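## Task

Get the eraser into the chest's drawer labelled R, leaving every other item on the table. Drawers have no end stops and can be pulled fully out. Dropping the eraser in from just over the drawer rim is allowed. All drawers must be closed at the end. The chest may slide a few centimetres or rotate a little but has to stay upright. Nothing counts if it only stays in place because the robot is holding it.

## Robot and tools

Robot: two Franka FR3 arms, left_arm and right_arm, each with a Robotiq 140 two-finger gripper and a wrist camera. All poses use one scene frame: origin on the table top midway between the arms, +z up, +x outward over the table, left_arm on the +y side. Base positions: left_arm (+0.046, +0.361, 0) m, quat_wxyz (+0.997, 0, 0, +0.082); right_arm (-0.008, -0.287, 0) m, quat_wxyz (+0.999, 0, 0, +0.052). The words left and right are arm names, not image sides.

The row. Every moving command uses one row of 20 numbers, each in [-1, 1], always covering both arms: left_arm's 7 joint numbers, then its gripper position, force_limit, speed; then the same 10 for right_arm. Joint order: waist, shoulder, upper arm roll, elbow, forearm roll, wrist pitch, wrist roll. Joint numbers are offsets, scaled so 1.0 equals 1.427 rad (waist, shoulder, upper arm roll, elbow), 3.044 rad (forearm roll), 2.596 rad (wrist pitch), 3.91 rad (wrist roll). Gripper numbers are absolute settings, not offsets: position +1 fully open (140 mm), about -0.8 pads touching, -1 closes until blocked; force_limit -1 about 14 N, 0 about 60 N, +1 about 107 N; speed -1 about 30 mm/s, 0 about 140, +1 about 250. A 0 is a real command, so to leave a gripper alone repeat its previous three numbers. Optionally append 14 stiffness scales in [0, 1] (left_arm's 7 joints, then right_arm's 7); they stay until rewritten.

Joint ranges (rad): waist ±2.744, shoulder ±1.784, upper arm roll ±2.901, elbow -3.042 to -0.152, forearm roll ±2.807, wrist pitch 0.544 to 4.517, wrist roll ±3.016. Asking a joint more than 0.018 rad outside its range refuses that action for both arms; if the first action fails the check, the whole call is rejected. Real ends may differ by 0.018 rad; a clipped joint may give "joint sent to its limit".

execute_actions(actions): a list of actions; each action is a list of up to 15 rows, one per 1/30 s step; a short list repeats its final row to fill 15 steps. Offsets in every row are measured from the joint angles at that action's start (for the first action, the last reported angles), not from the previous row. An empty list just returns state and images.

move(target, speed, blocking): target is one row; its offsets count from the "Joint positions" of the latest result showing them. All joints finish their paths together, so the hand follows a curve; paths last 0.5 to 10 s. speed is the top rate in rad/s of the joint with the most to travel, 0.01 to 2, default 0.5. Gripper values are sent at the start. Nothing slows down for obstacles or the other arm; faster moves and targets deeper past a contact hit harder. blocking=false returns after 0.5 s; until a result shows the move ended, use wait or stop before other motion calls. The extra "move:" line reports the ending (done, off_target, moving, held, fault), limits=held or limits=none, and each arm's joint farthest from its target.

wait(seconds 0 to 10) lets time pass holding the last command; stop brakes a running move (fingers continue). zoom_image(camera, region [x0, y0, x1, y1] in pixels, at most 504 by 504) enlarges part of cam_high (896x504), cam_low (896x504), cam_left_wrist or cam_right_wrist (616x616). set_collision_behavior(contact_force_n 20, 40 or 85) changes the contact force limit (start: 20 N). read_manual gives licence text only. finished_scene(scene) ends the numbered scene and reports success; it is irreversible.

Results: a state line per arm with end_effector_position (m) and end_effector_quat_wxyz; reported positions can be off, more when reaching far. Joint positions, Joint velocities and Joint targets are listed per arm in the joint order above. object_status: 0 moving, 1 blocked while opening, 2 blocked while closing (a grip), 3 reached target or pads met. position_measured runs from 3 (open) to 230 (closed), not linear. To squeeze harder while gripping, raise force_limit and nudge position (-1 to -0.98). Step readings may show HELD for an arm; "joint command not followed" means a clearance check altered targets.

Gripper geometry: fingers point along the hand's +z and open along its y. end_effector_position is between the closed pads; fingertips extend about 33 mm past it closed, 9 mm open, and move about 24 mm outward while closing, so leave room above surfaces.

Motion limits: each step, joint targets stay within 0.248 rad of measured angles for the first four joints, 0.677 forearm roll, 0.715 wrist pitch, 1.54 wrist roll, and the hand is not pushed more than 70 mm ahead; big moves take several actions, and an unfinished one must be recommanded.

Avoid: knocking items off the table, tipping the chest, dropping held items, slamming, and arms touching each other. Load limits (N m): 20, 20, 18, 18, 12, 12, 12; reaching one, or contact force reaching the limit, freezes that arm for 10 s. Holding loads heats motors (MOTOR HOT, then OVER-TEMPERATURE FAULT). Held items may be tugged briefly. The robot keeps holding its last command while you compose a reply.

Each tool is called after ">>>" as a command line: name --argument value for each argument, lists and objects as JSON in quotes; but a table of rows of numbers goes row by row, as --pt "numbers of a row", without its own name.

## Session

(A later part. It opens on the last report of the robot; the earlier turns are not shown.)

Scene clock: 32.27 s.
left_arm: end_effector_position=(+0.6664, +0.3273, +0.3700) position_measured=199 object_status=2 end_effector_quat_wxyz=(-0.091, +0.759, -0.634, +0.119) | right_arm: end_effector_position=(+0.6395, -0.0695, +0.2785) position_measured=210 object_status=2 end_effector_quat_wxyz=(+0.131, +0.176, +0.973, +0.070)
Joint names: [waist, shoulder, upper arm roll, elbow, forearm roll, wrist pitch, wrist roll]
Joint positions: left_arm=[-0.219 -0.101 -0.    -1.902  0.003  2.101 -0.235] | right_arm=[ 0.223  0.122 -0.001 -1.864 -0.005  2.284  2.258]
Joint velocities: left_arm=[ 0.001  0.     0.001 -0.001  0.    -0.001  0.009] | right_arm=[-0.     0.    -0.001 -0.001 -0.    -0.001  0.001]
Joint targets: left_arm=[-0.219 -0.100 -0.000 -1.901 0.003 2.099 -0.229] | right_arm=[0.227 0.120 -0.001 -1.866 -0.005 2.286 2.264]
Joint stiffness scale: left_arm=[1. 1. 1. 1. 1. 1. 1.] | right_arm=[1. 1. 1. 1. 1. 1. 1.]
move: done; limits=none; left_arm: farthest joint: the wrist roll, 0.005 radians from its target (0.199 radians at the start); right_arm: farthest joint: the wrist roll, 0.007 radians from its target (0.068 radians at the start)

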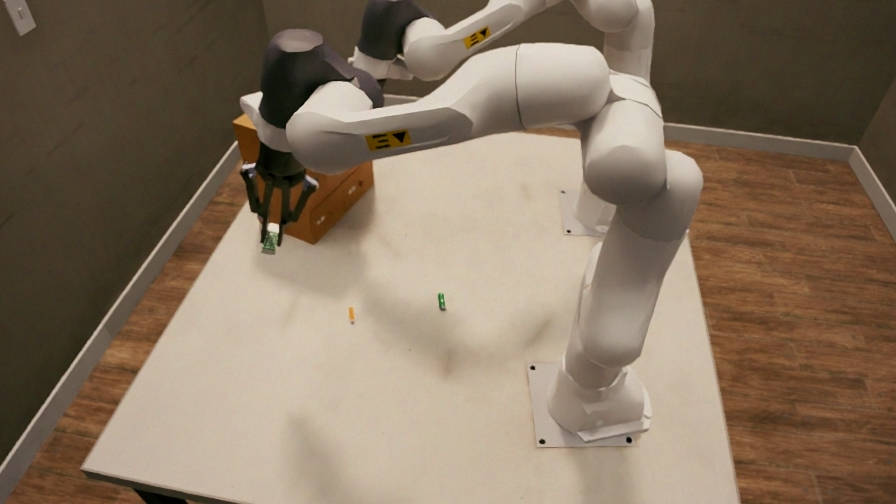

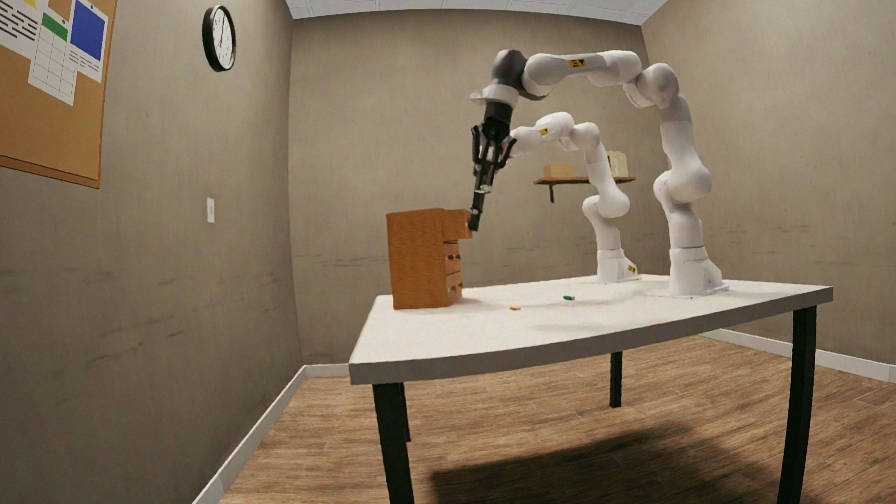

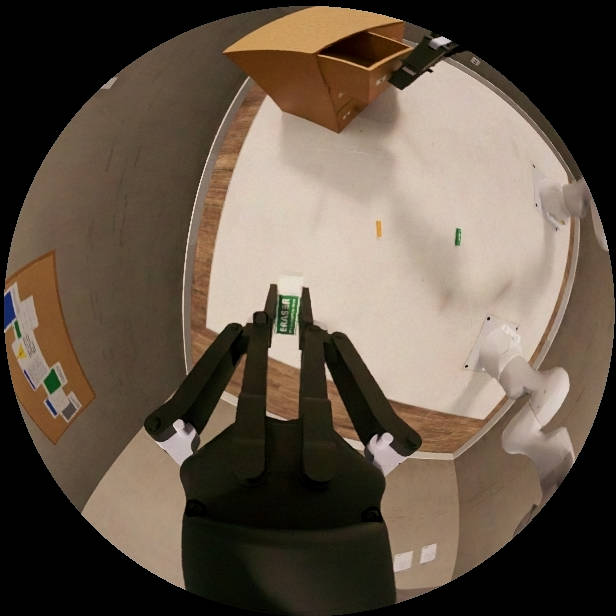

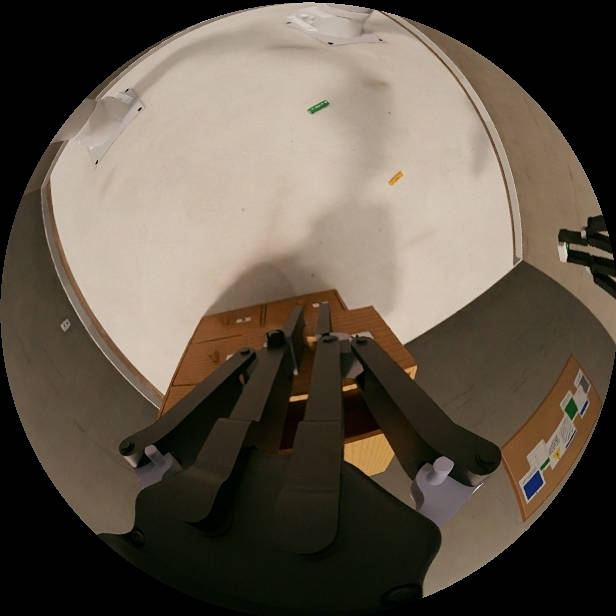

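>>> execute_actions --actions '[[[0,0,0,0,0,0,0,-1,-0.3,-0.5,0,0,0,0,0,0,0,0,0,0]]]'

>>> move --target '[-0.3665,0.247,0,0.2915,0,0.0527,0,-1,-0.3,-0.5,0,-0.45,0,-0.45,0,0,0,0,0,0]' --speed 0.4

Scene clock: 34.03 s.
left_arm: end_effector_position=(+0.6663, +0.3273, +0.3700) position_measured=199 object_status=2 end_effector_quat_wxyz=(-0.091, +0.758, -0.635, +0.119) | right_arm: end_effector_position=(+0.6395, -0.0695, +0.2785) position_measured=129 object_status=0 end_effector_quat_wxyz=(+0.131, +0.177, +0.973, +0.070)
Joint names: [waist, shoulder, upper arm roll, elbow, forearm roll, wrist pitch, wrist roll]
Joint positions: left_arm=[-0.219 -0.101 -0.    -1.902  0.003  2.101 -0.233] | right_arm=[ 0.223  0.122 -0.001 -1.864 -0.005  2.284  2.258]
Joint velocities: left_arm=[-0.001 -0.    -0.001 -0.     0.     0.001 -0.002] | right_arm=[ 0.002 -0.001  0.001 -0.001 -0.001 -0.    -0.001]
Joint targets: left_arm=[-0.219 -0.101 -0.000 -1.902 0.003 2.101 -0.235] | right_arm=[0.223 0.122 -0.001 -1.864 -0.005 2.284 2.258]
Joint stiffness scale: left_arm=[1. 1. 1. 1. 1. 1. 1.] | right_arm=[1. 1. 1. 1. 1. 1. 1.]
Step readings (joint positions):
0: left_arm=[-0.219 -0.101 -0.000 -1.902 0.003 2.101 -0.233] | right_arm=[0.223 0.122 -0.001 -1.864 -0.005 2.284 2.258]
1: left_arm=[-0.219 -0.101 -0.000 -1.902 0.003 2.101 -0.233] | right_arm=[0.223 0.122 -0.001 -1.864 -0.005 2.284 2.258]
2: left_arm=[-0.219 -0.101 -0.000 -1.902 0.003 2.101 -0.233] | right_arm=[0.223 0.122 -0.001 -1.864 -0.005 2.284 2.258]
4: left_arm=[-0.219 -0.101 -0.000 -1.902 0.003 2.101 -0.233] | right_arm=[0.223 0.122 -0.001 -1.864 -0.005 2.284 2.258]
8: left_arm=[-0.219 -0.101 -0.000 -1.902 0.003 2.101 -0.233] | right_arm=[0.223 0.122 -0.001 -1.864 -0.005 2.284 2.258]
15: Joint positions above

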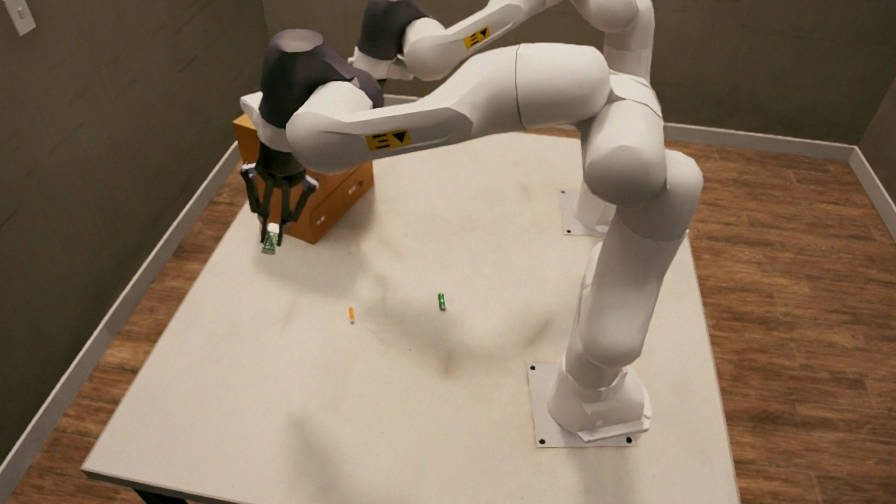

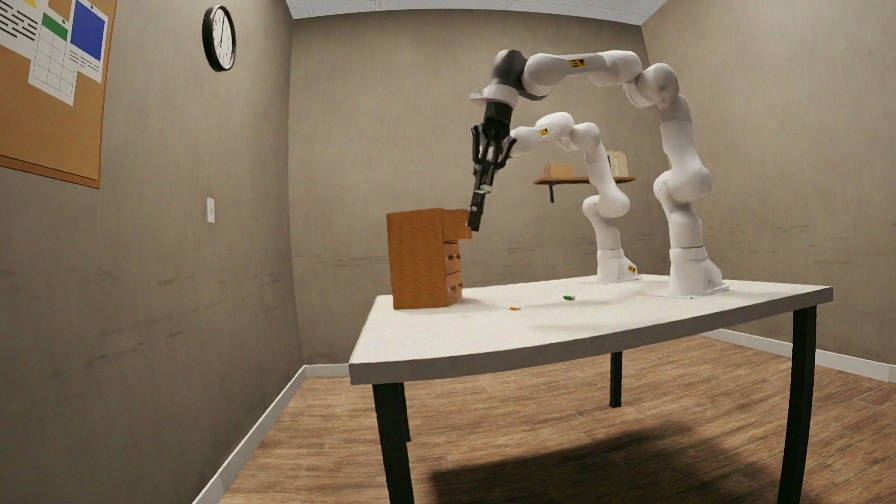

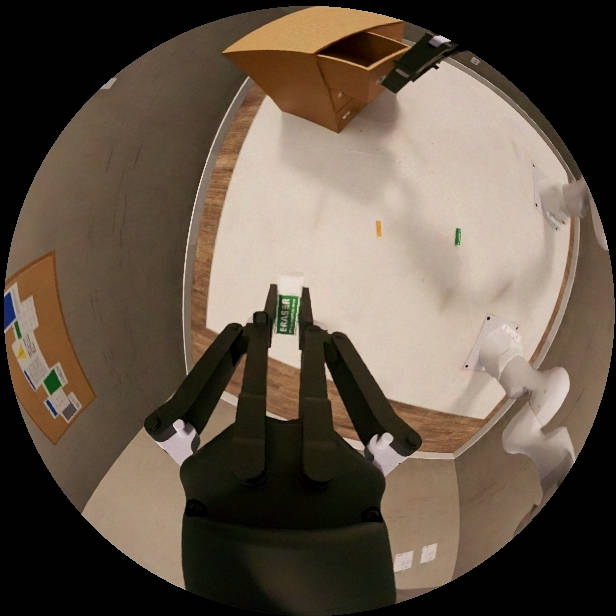

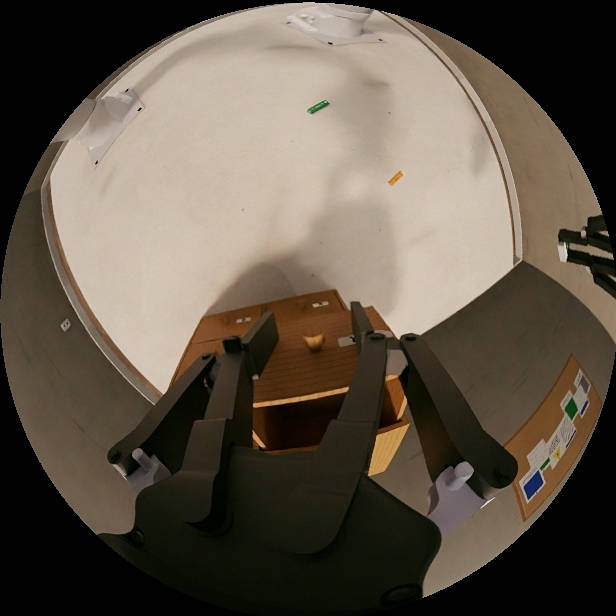

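Scene clock: 36.20 s.
left_arm: end_effector_position=(+0.6983, -0.0665, +0.3974) position_measured=199 object_status=2 end_effector_quat_wxyz=(+0.092, -0.556, +0.794, -0.228) | right_arm: end_effector_position=(+0.4456, -0.1348, +0.2907) position_measured=129 object_status=3 end_effector_quat_wxyz=(+0.131, +0.177, +0.973, +0.071)
Joint names: [waist, shoulder, upper arm roll, elbow, forearm roll, wrist pitch, wrist roll]
Joint positions: left_arm=[-0.743  0.251 -0.002 -1.488  0.003  2.235 -0.233] | right_arm=[ 0.223 -0.517 -0.001 -2.503 -0.005  2.285  2.258]
Joint velocities: left_arm=[ 0.    -0.001  0.001 -0.    -0.     0.003 -0.   ] | right_arm=[ 0.     0.     0.     0.001  0.    -0.001 -0.001]
Joint targets: left_arm=[-0.742 0.251 -0.000 -1.486 0.003 2.238 -0.233] | right_arm=[0.223 -0.520 -0.001 -2.506 -0.005 2.284 2.258]
Joint stiffness scale: left_arm=[1. 1. 1. 1. 1. 1. 1.] | right_arm=[1. 1. 1. 1. 1. 1. 1.]
move: done; limits=none; left_arm: farthest joint: the wrist pitch, 0.003 radians from its target (0.137 radians at the start); right_arm: farthest joint: the elbow, 0.003 radians from its target (0.642 radians at the start)

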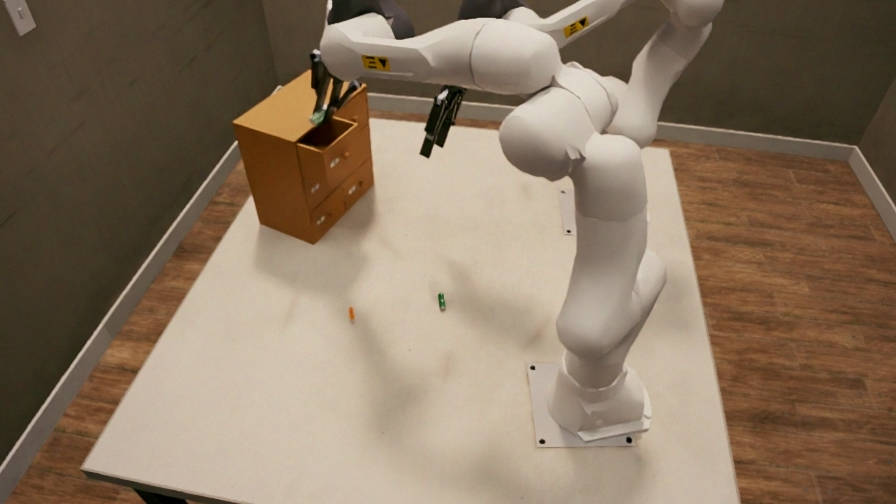

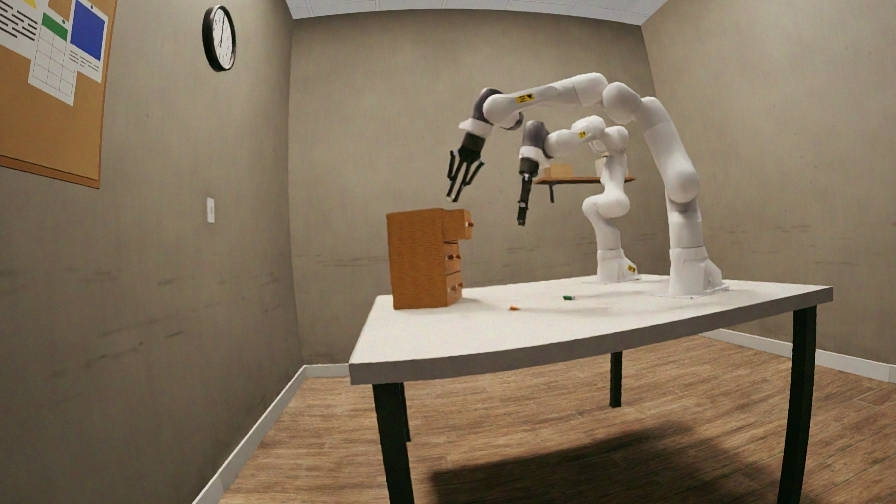

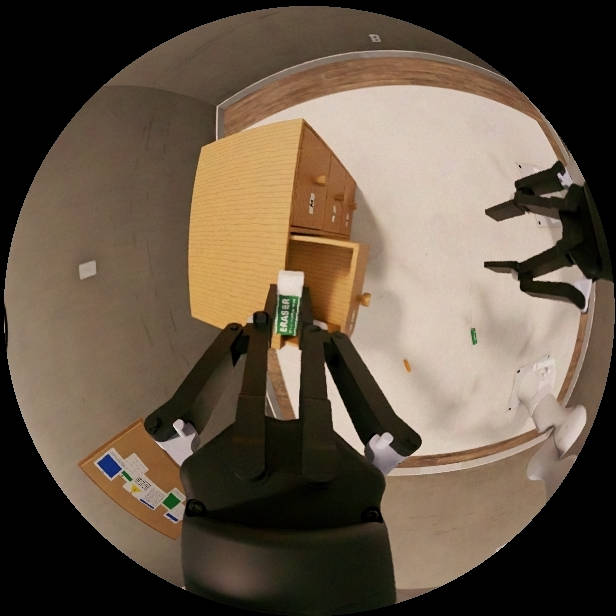

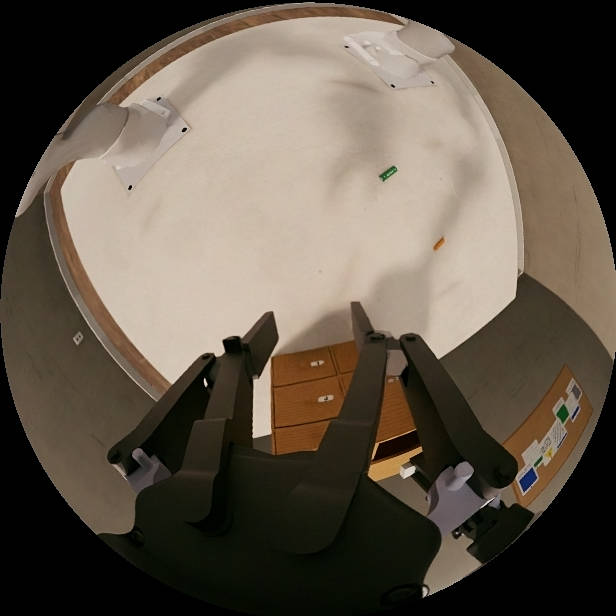

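>>> move --target '[-0.009,-0.0215,0,-0.110,0,0.05,0,-1,-0.3,-0.5,0,0,0,0,0,0,0,-0.85,0,0]' --speed 0.15

>>> zoom_image --camera "cam_high" --region '[270, 70, 390, 180]'

>>> zoom_image --camera "cam_low" --region '[410, 150, 510, 250]'

Scene clock: 39.37 s.
left_arm: end_effector_position=(+0.6856, -0.0689, +0.3524) position_measured=199 object_status=2 end_effector_quat_wxyz=(+0.090, -0.551, +0.797, -0.228) | right_arm: end_effector_position=(+0.4456, -0.1348, +0.2907) position_measured=233 object_status=3 end_effector_quat_wxyz=(+0.131, +0.177, +0.973, +0.071)
Joint names: [waist, shoulder, upper arm roll, elbow, forearm roll, wrist pitch, wrist roll]
Joint positions: left_arm=[-0.755  0.222 -0.002 -1.644  0.003  2.362 -0.233] | right_arm=[ 0.223 -0.518 -0.001 -2.503 -0.005  2.285  2.258]
Joint velocities: left_arm=[-0.    -0.     0.001 -0.     0.001  0.004  0.   ] | right_arm=[-0.001  0.001 -0.001 -0.001 -0.     0.    -0.001]
Joint targets: left_arm=[-0.756 0.220 -0.002 -1.645 0.003 2.365 -0.233] | right_arm=[0.223 -0.517 -0.001 -2.503 -0.005 2.285 2.258]
Joint stiffness scale: left_arm=[1. 1. 1. 1. 1. 1. 1.] | right_arm=[1. 1. 1. 1. 1. 1. 1.]
move: done; limits=none; left_arm: farthest joint: the wrist pitch, 0.003 radians from its target (0.129 radians at the start); right_arm: farthest joint: the shoulder, 0.001 radians from its target (0.001 radians at the start)

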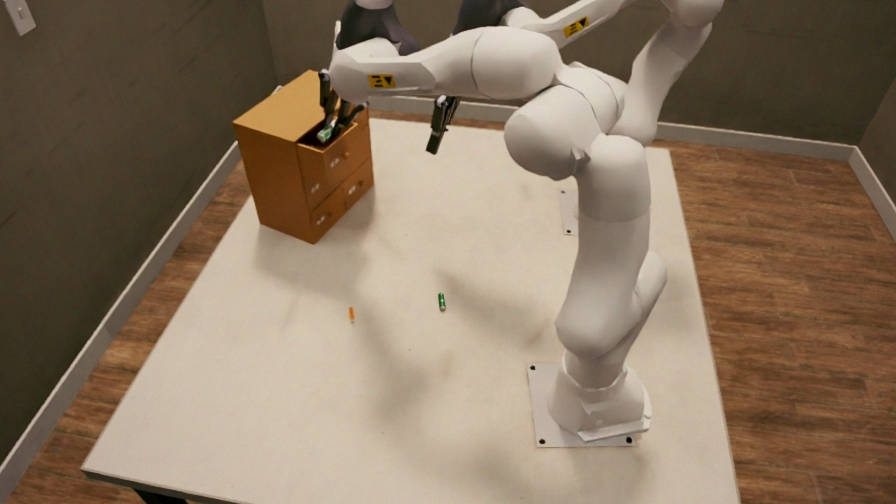

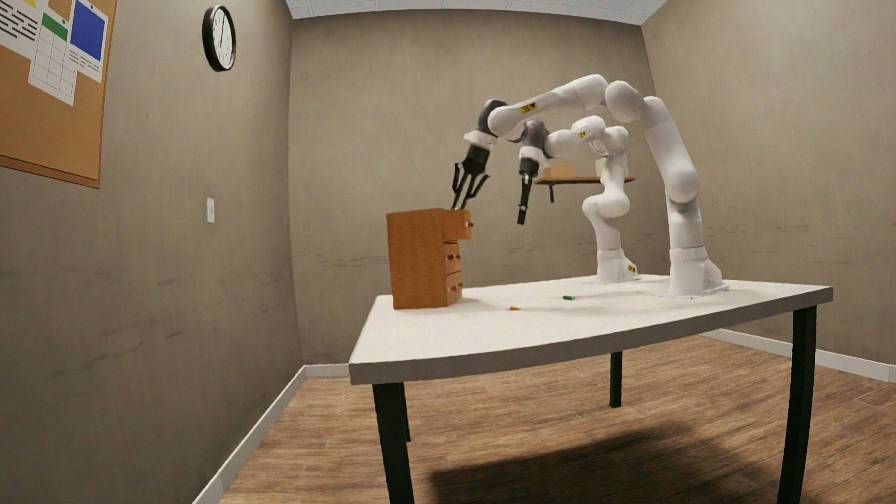

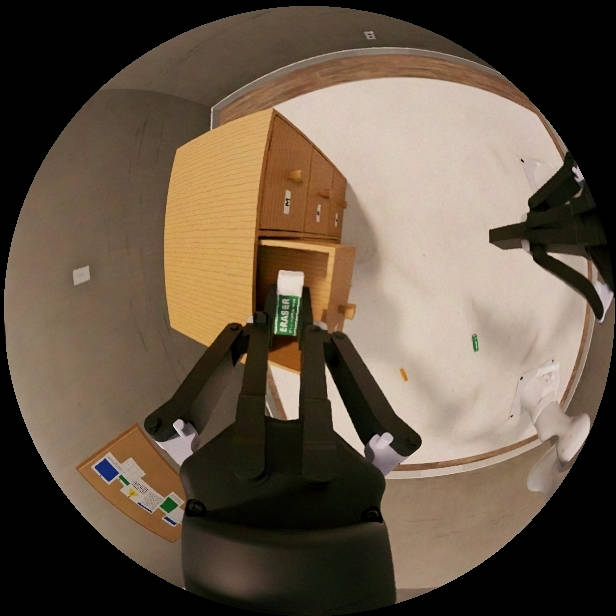

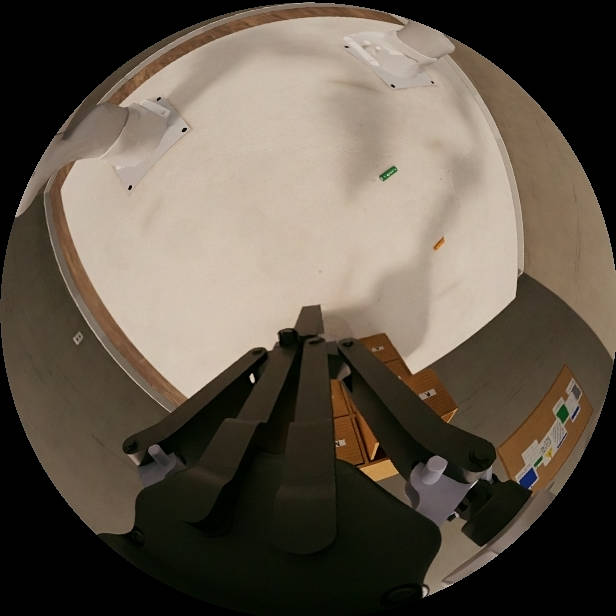

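Region (270, 70, 390, 180) of cam_high's 896x504 image, scaled by 4.200, with more detail than that image has; it fills the top 462 rows of this view, and the rest is white.

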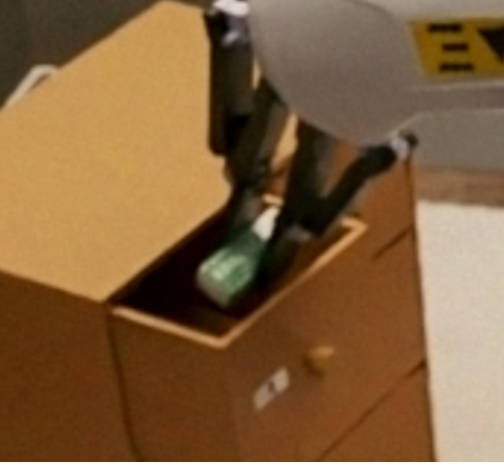

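Region (410, 150, 510, 250) of cam_low's 896x504 image, scaled by 5.040, with more detail than that image has.

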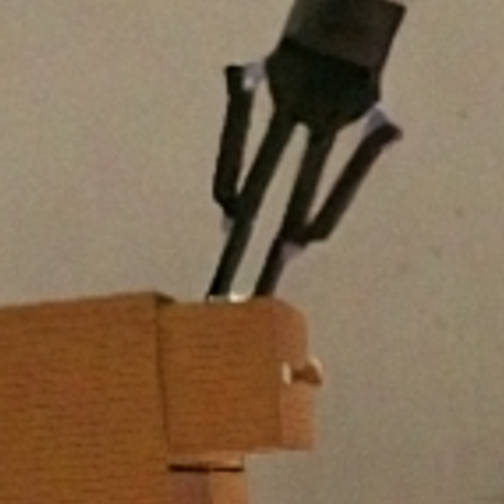

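At rim level and centered. Release, then lift.

>>> execute_actions --actions '[[[0,0,0,0,0,0,0,-0.4,-0.3,-0.5,0,0,0,0,0,0,0,-0.85,0,0]]]'

Scene clock: 40.27 s.
left_arm: end_effector_position=(+0.6852, -0.0686, +0.3512) position_measured=179 object_status=3 end_effector_quat_wxyz=(+0.090, -0.551, +0.798, -0.227) | right_arm: end_effector_position=(+0.4456, -0.1348, +0.2907) position_measured=233 object_status=3 end_effector_quat_wxyz=(+0.131, +0.177, +0.973, +0.071)
Joint names: [waist, shoulder, upper arm roll, elbow, forearm roll, wrist pitch, wrist roll]
Joint positions: left_arm=[-0.755  0.222 -0.002 -1.645  0.003  2.361 -0.233] | right_arm=[ 0.223 -0.518 -0.001 -2.503 -0.005  2.285  2.258]
Joint velocities: left_arm=[-0.001  0.001 -0.     0.     0.     0.001 -0.002] | right_arm=[-0.001  0.    -0.    -0.001 -0.    -0.     0.   ]
Joint targets: left_arm=[-0.755 0.222 -0.002 -1.644 0.003 2.362 -0.233] | right_arm=[0.223 -0.518 -0.001 -2.503 -0.005 2.285 2.258]
Joint stiffness scale: left_arm=[1. 1. 1. 1. 1. 1. 1.] | right_arm=[1. 1. 1. 1. 1. 1. 1.]
Step readings (joint positions):
0: left_arm=[-0.755 0.224 -0.002 -1.646 0.003 2.362 -0.233] | right_arm=[0.223 -0.518 -0.001 -2.503 -0.005 2.285 2.258]
1: left_arm=[-0.755 0.226 -0.002 -1.647 0.003 2.361 -0.233] | right_arm=[0.223 -0.518 -0.001 -2.503 -0.005 2.285 2.258]
2: left_arm=[-0.755 0.228 -0.002 -1.648 0.003 2.361 -0.233] | right_arm=[0.223 -0.518 -0.001 -2.503 -0.005 2.285 2.258]
4: left_arm=[-0.755 0.228 -0.002 -1.648 0.003 2.361 -0.233] | right_arm=[0.223 -0.518 -0.001 -2.503 -0.005 2.285 2.258]
8: left_arm=[-0.755 0.223 -0.002 -1.645 0.003 2.361 -0.233] | right_arm=[0.223 -0.518 -0.001 -2.503 -0.005 2.285 2.258]
15: Joint positions above

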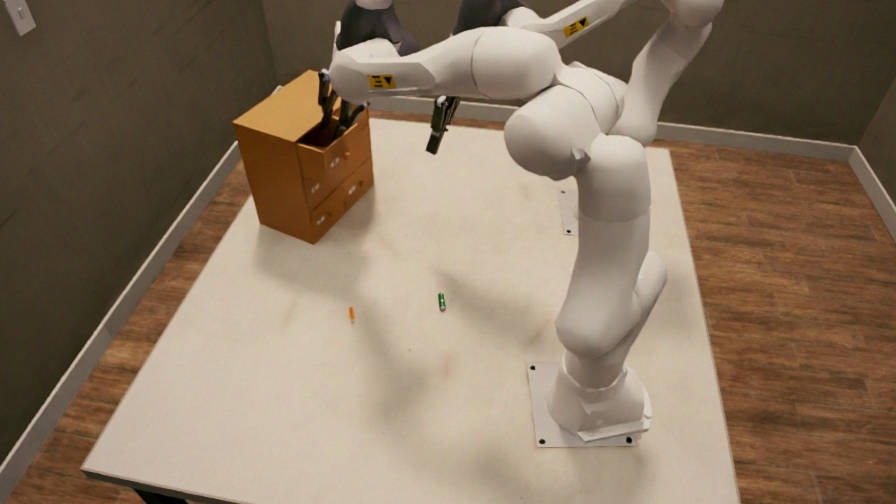

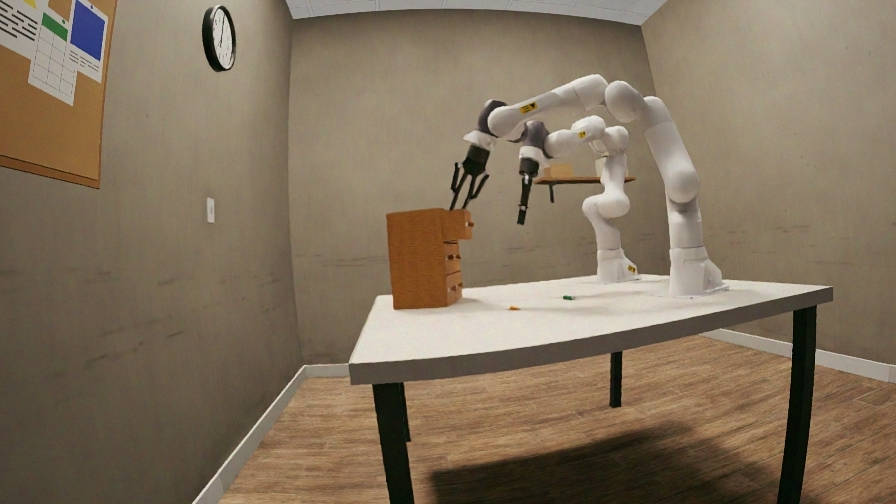

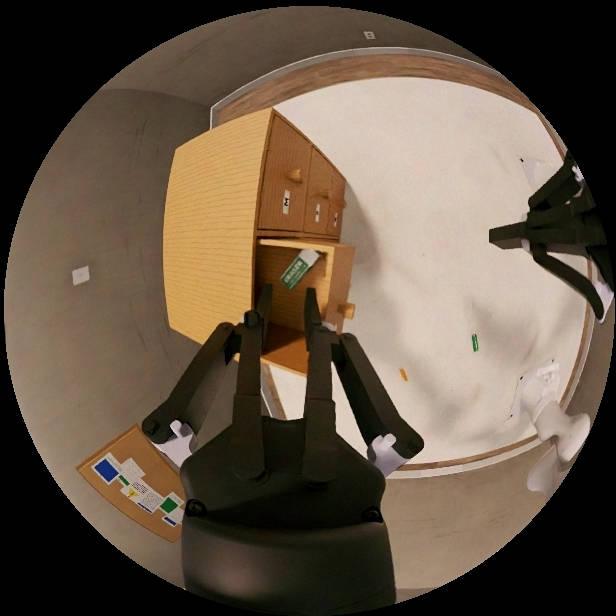

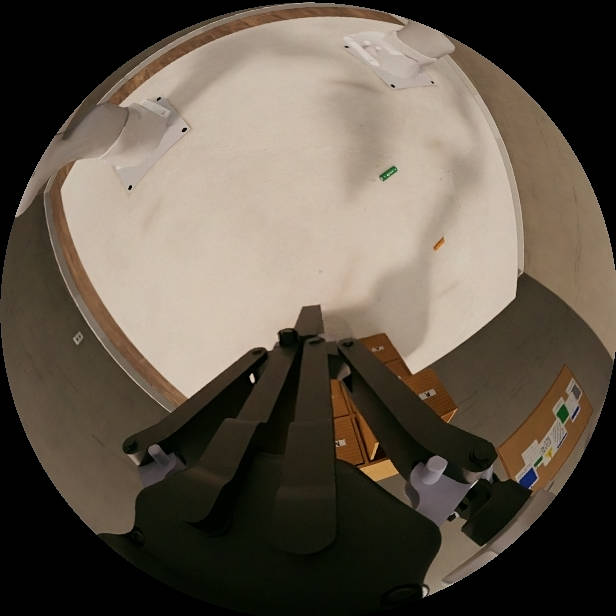

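>>> move --target '[0.32,-0.26,0,0,0,0,0,-0.4,-0.3,-0.5,0.021,0.399,0,0.384,0,0.009,0.009,-0.85,0,0]' --speed 0.45

Scene clock: 43.27 s.
left_arm: end_effector_position=(+0.7505, +0.2659, +0.6307) position_measured=179 object_status=3 end_effector_quat_wxyz=(-0.239, +0.672, -0.610, +0.346) | right_arm: end_effector_position=(+0.6106, -0.0602, +0.2779) position_measured=233 object_status=3 end_effector_quat_wxyz=(+0.129, +0.177, +0.973, +0.074)
Joint names: [waist, shoulder, upper arm roll, elbow, forearm roll, wrist pitch, wrist roll]
Joint positions: left_arm=[-0.299 -0.15  -0.    -1.643  0.003  2.361 -0.233] | right_arm=[ 0.25   0.05  -0.001 -1.958 -0.005  2.306  2.285]
Joint velocities: left_arm=[-0.001  0.002  0.    -0.001 -0.001  0.001  0.   ] | right_arm=[-0.    -0.001  0.     0.    -0.001  0.     0.006]
Joint targets: left_arm=[-0.298 -0.149 -0.002 -1.645 0.003 2.361 -0.233] | right_arm=[0.253 0.052 -0.001 -1.956 -0.005 2.309 2.293]
Joint stiffness scale: left_arm=[1. 1. 1. 1. 1. 1. 1.] | right_arm=[1. 1. 1. 1. 1. 1. 1.]
move: done; limits=none; left_arm: farthest joint: the upper arm roll, 0.002 radians from its target (0.000 radians at the start); right_arm: farthest joint: the wrist roll, 0.008 radians from its target (0.035 radians at the start)

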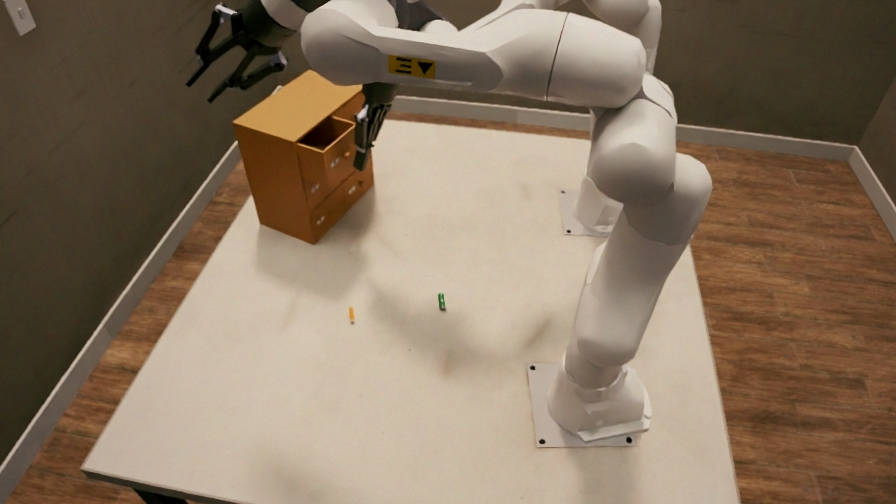

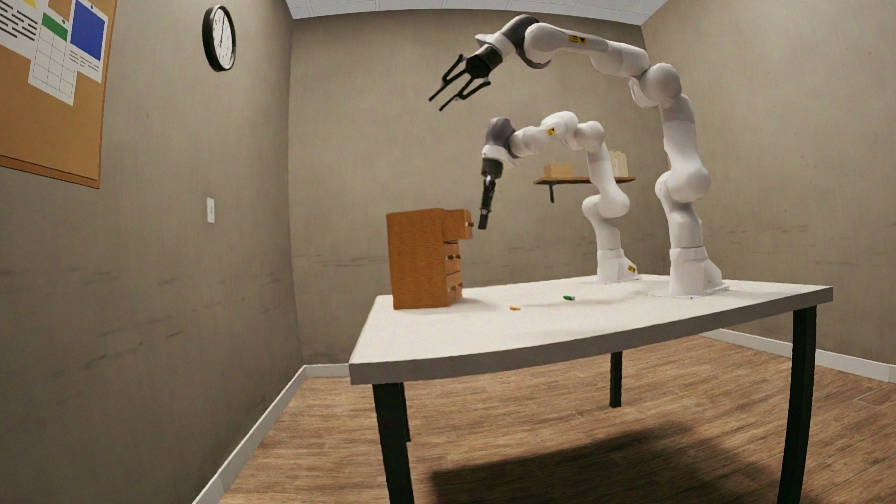

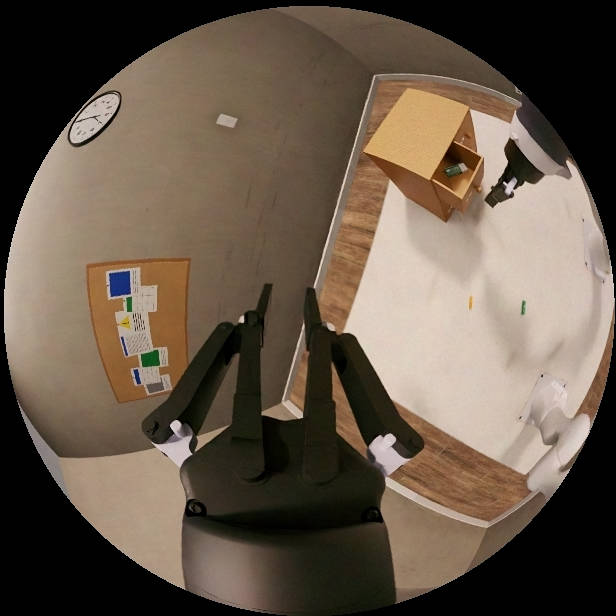

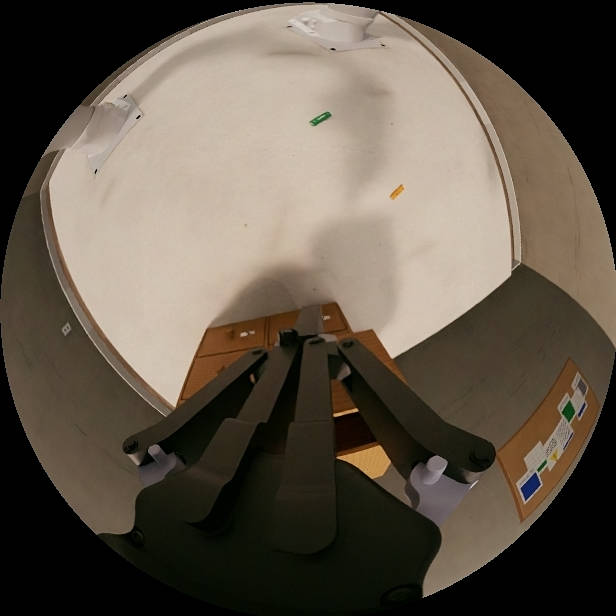

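>>> move --target '[0,0,0,0,0,0,0,-0.4,-0.3,-0.5,-0.06,0.171,0,0.232,0,-0.033,-0.022,-0.85,0,0]' --speed 0.14

>>> zoom_image --camera "cam_low" --region '[410, 170, 510, 270]'

>>> zoom_image --camera "cam_high" --region '[270, 90, 390, 250]'

Scene clock: 47.67 s.
left_arm: end_effector_position=(+0.7505, +0.2657, +0.6306) position_measured=179 object_status=3 end_effector_quat_wxyz=(-0.239, +0.672, -0.610, +0.346) | right_arm: end_effector_position=(+0.7016, -0.0896, +0.2795) position_measured=233 object_status=3 end_effector_quat_wxyz=(+0.134, +0.178, +0.973, +0.063)
Joint names: [waist, shoulder, upper arm roll, elbow, forearm roll, wrist pitch, wrist roll]
Joint positions: left_arm=[-0.299 -0.15  -0.    -1.644  0.003  2.361 -0.233] | right_arm=[ 0.169  0.29  -0.001 -1.63  -0.005  2.218  2.208]
Joint velocities: left_arm=[ 0.    -0.     0.002 -0.001  0.002  0.001 -0.   ] | right_arm=[-0.001  0.001 -0.     0.001  0.001 -0.    -0.006]
Joint targets: left_arm=[-0.299 -0.150 -0.000 -1.643 0.003 2.361 -0.233] | right_arm=[0.165 0.294 -0.001 -1.627 -0.005 2.220 2.199]
Joint stiffness scale: left_arm=[1. 1. 1. 1. 1. 1. 1.] | right_arm=[1. 1. 1. 1. 1. 1. 1.]
move: done; limits=none; left_arm: farthest joint: the elbow, 0.001 radians from its target (0.001 radians at the start); right_arm: farthest joint: the wrist roll, 0.009 radians from its target (0.088 radians at the start)

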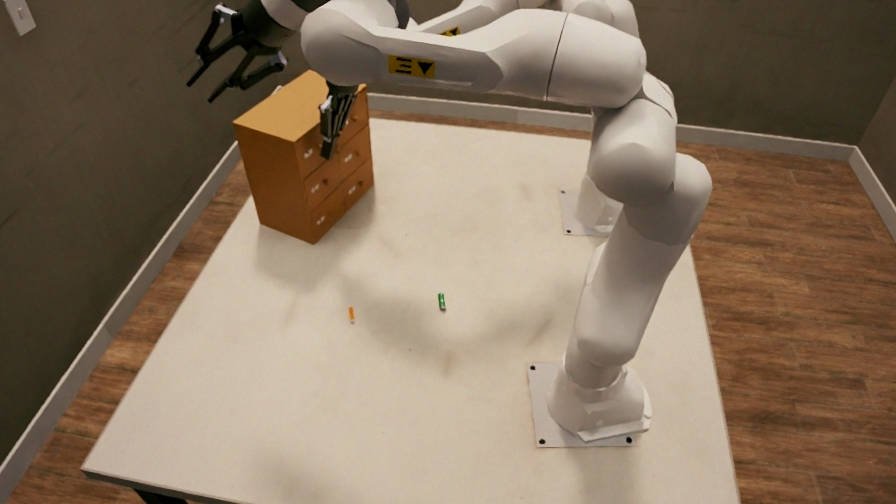

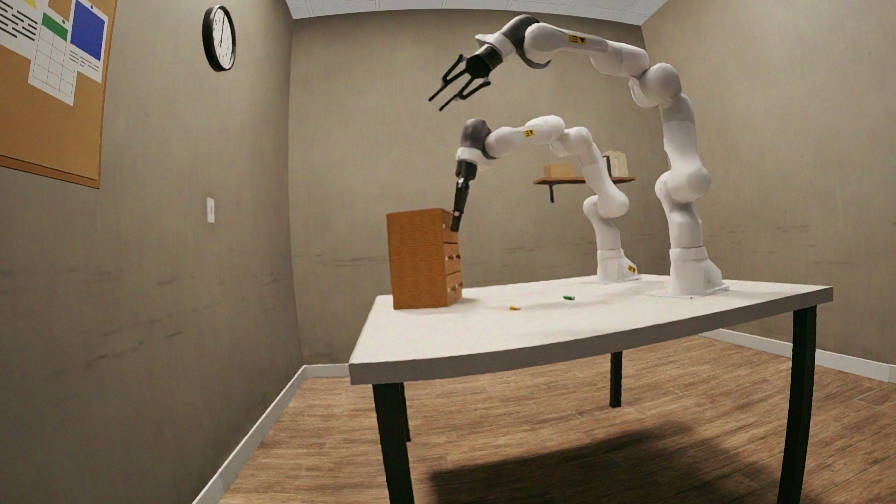

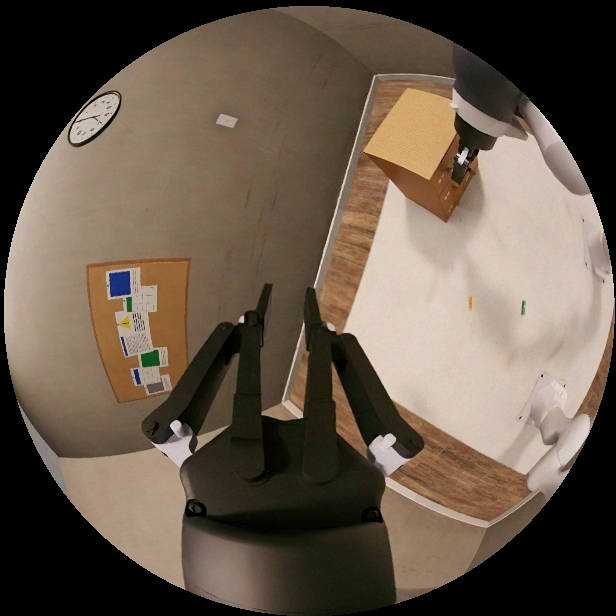

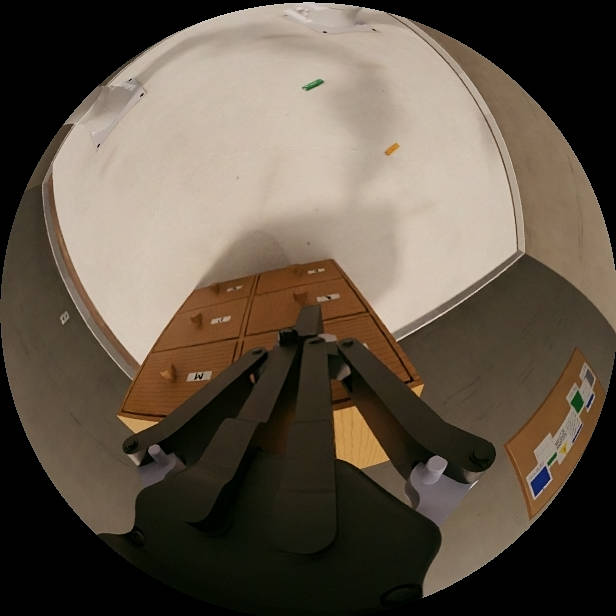

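Region (410, 170, 510, 270) of cam_low's 896x504 image, scaled by 5.040, with more detail than that image has.

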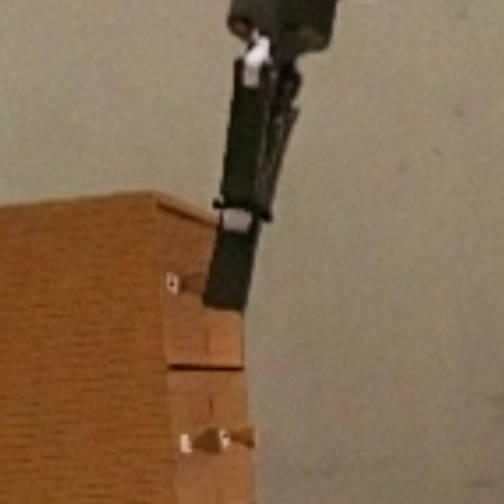

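Region (270, 90, 390, 250) of cam_high's 896x504 image, scaled by 3.150, with more detail than that image has; it fills the left 378 columns of this view, and the rest is white.

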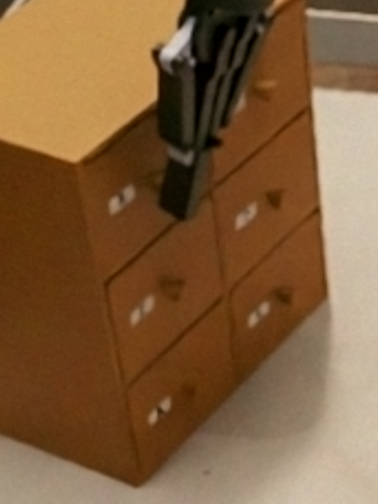

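The drawer is shut and the arm is pressing against it. Backing off.

>>> move --target '[0,0,0,0,0,0,0,-0.4,-0.3,-0.5,0,-0.06,0,-0.06,0,0,0,-0.85,0,0]' --speed 0.25

>>> finished_scene --scene 2

Scene clock: 49.30 s.
left_arm: end_effector_position=(+0.7505, +0.2657, +0.6306) position_measured=179 object_status=3 end_effector_quat_wxyz=(-0.239, +0.672, -0.610, +0.346) | right_arm: end_effector_position=(+0.6787, -0.0960, +0.2933) position_measured=233 object_status=3 end_effector_quat_wxyz=(+0.135, +0.177, +0.973, +0.063)
Joint names: [waist, shoulder, upper arm roll, elbow, forearm roll, wrist pitch, wrist roll]
Joint positions: left_arm=[-0.299 -0.15  -0.    -1.644  0.003  2.361 -0.233] | right_arm=[ 0.169  0.206 -0.001 -1.713 -0.005  2.218  2.206]
Joint velocities: left_arm=[ 0.001 -0.001  0.     0.001  0.     0.    -0.002] | right_arm=[ 0.001  0.001 -0.001 -0.001  0.    -0.    -0.   ]
Joint targets: left_arm=[-0.299 -0.150 -0.000 -1.644 0.003 2.361 -0.233] | right_arm=[0.169 0.205 -0.001 -1.716 -0.005 2.218 2.208]
Joint stiffness scale: left_arm=[1. 1. 1. 1. 1. 1. 1.] | right_arm=[1. 1. 1. 1. 1. 1. 1.]
move: done; limits=none; left_arm: farthest joint: the waist, 0.000 radians from its target (0.000 radians at the start); right_arm: farthest joint: the shoulder, 0.002 radians from its target (0.086 radians at the start)

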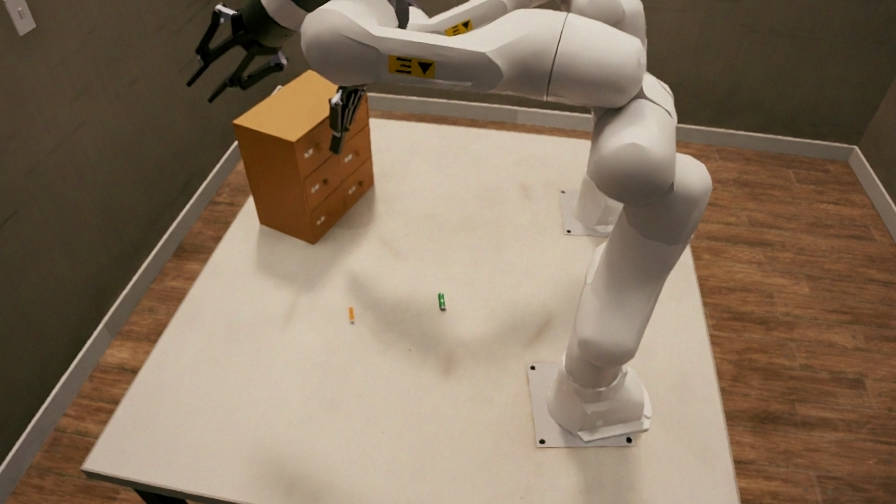

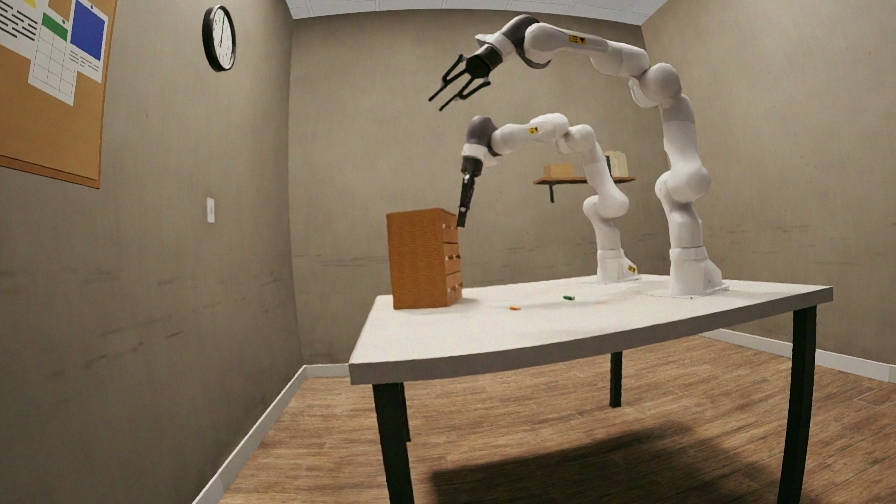

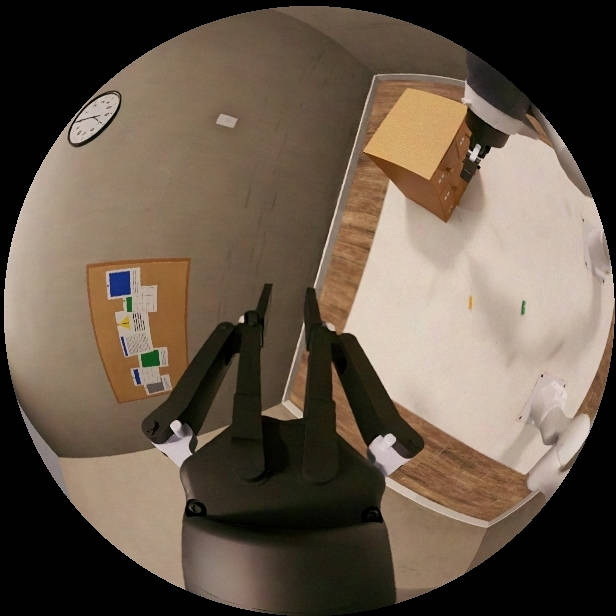

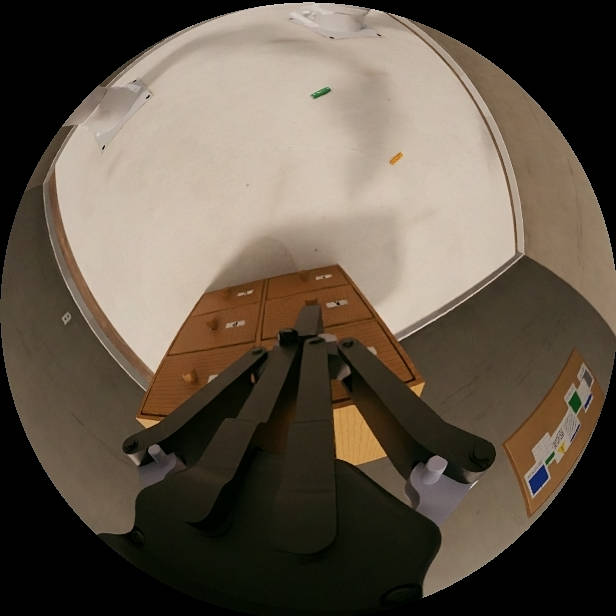

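The scene is finished: the task was done.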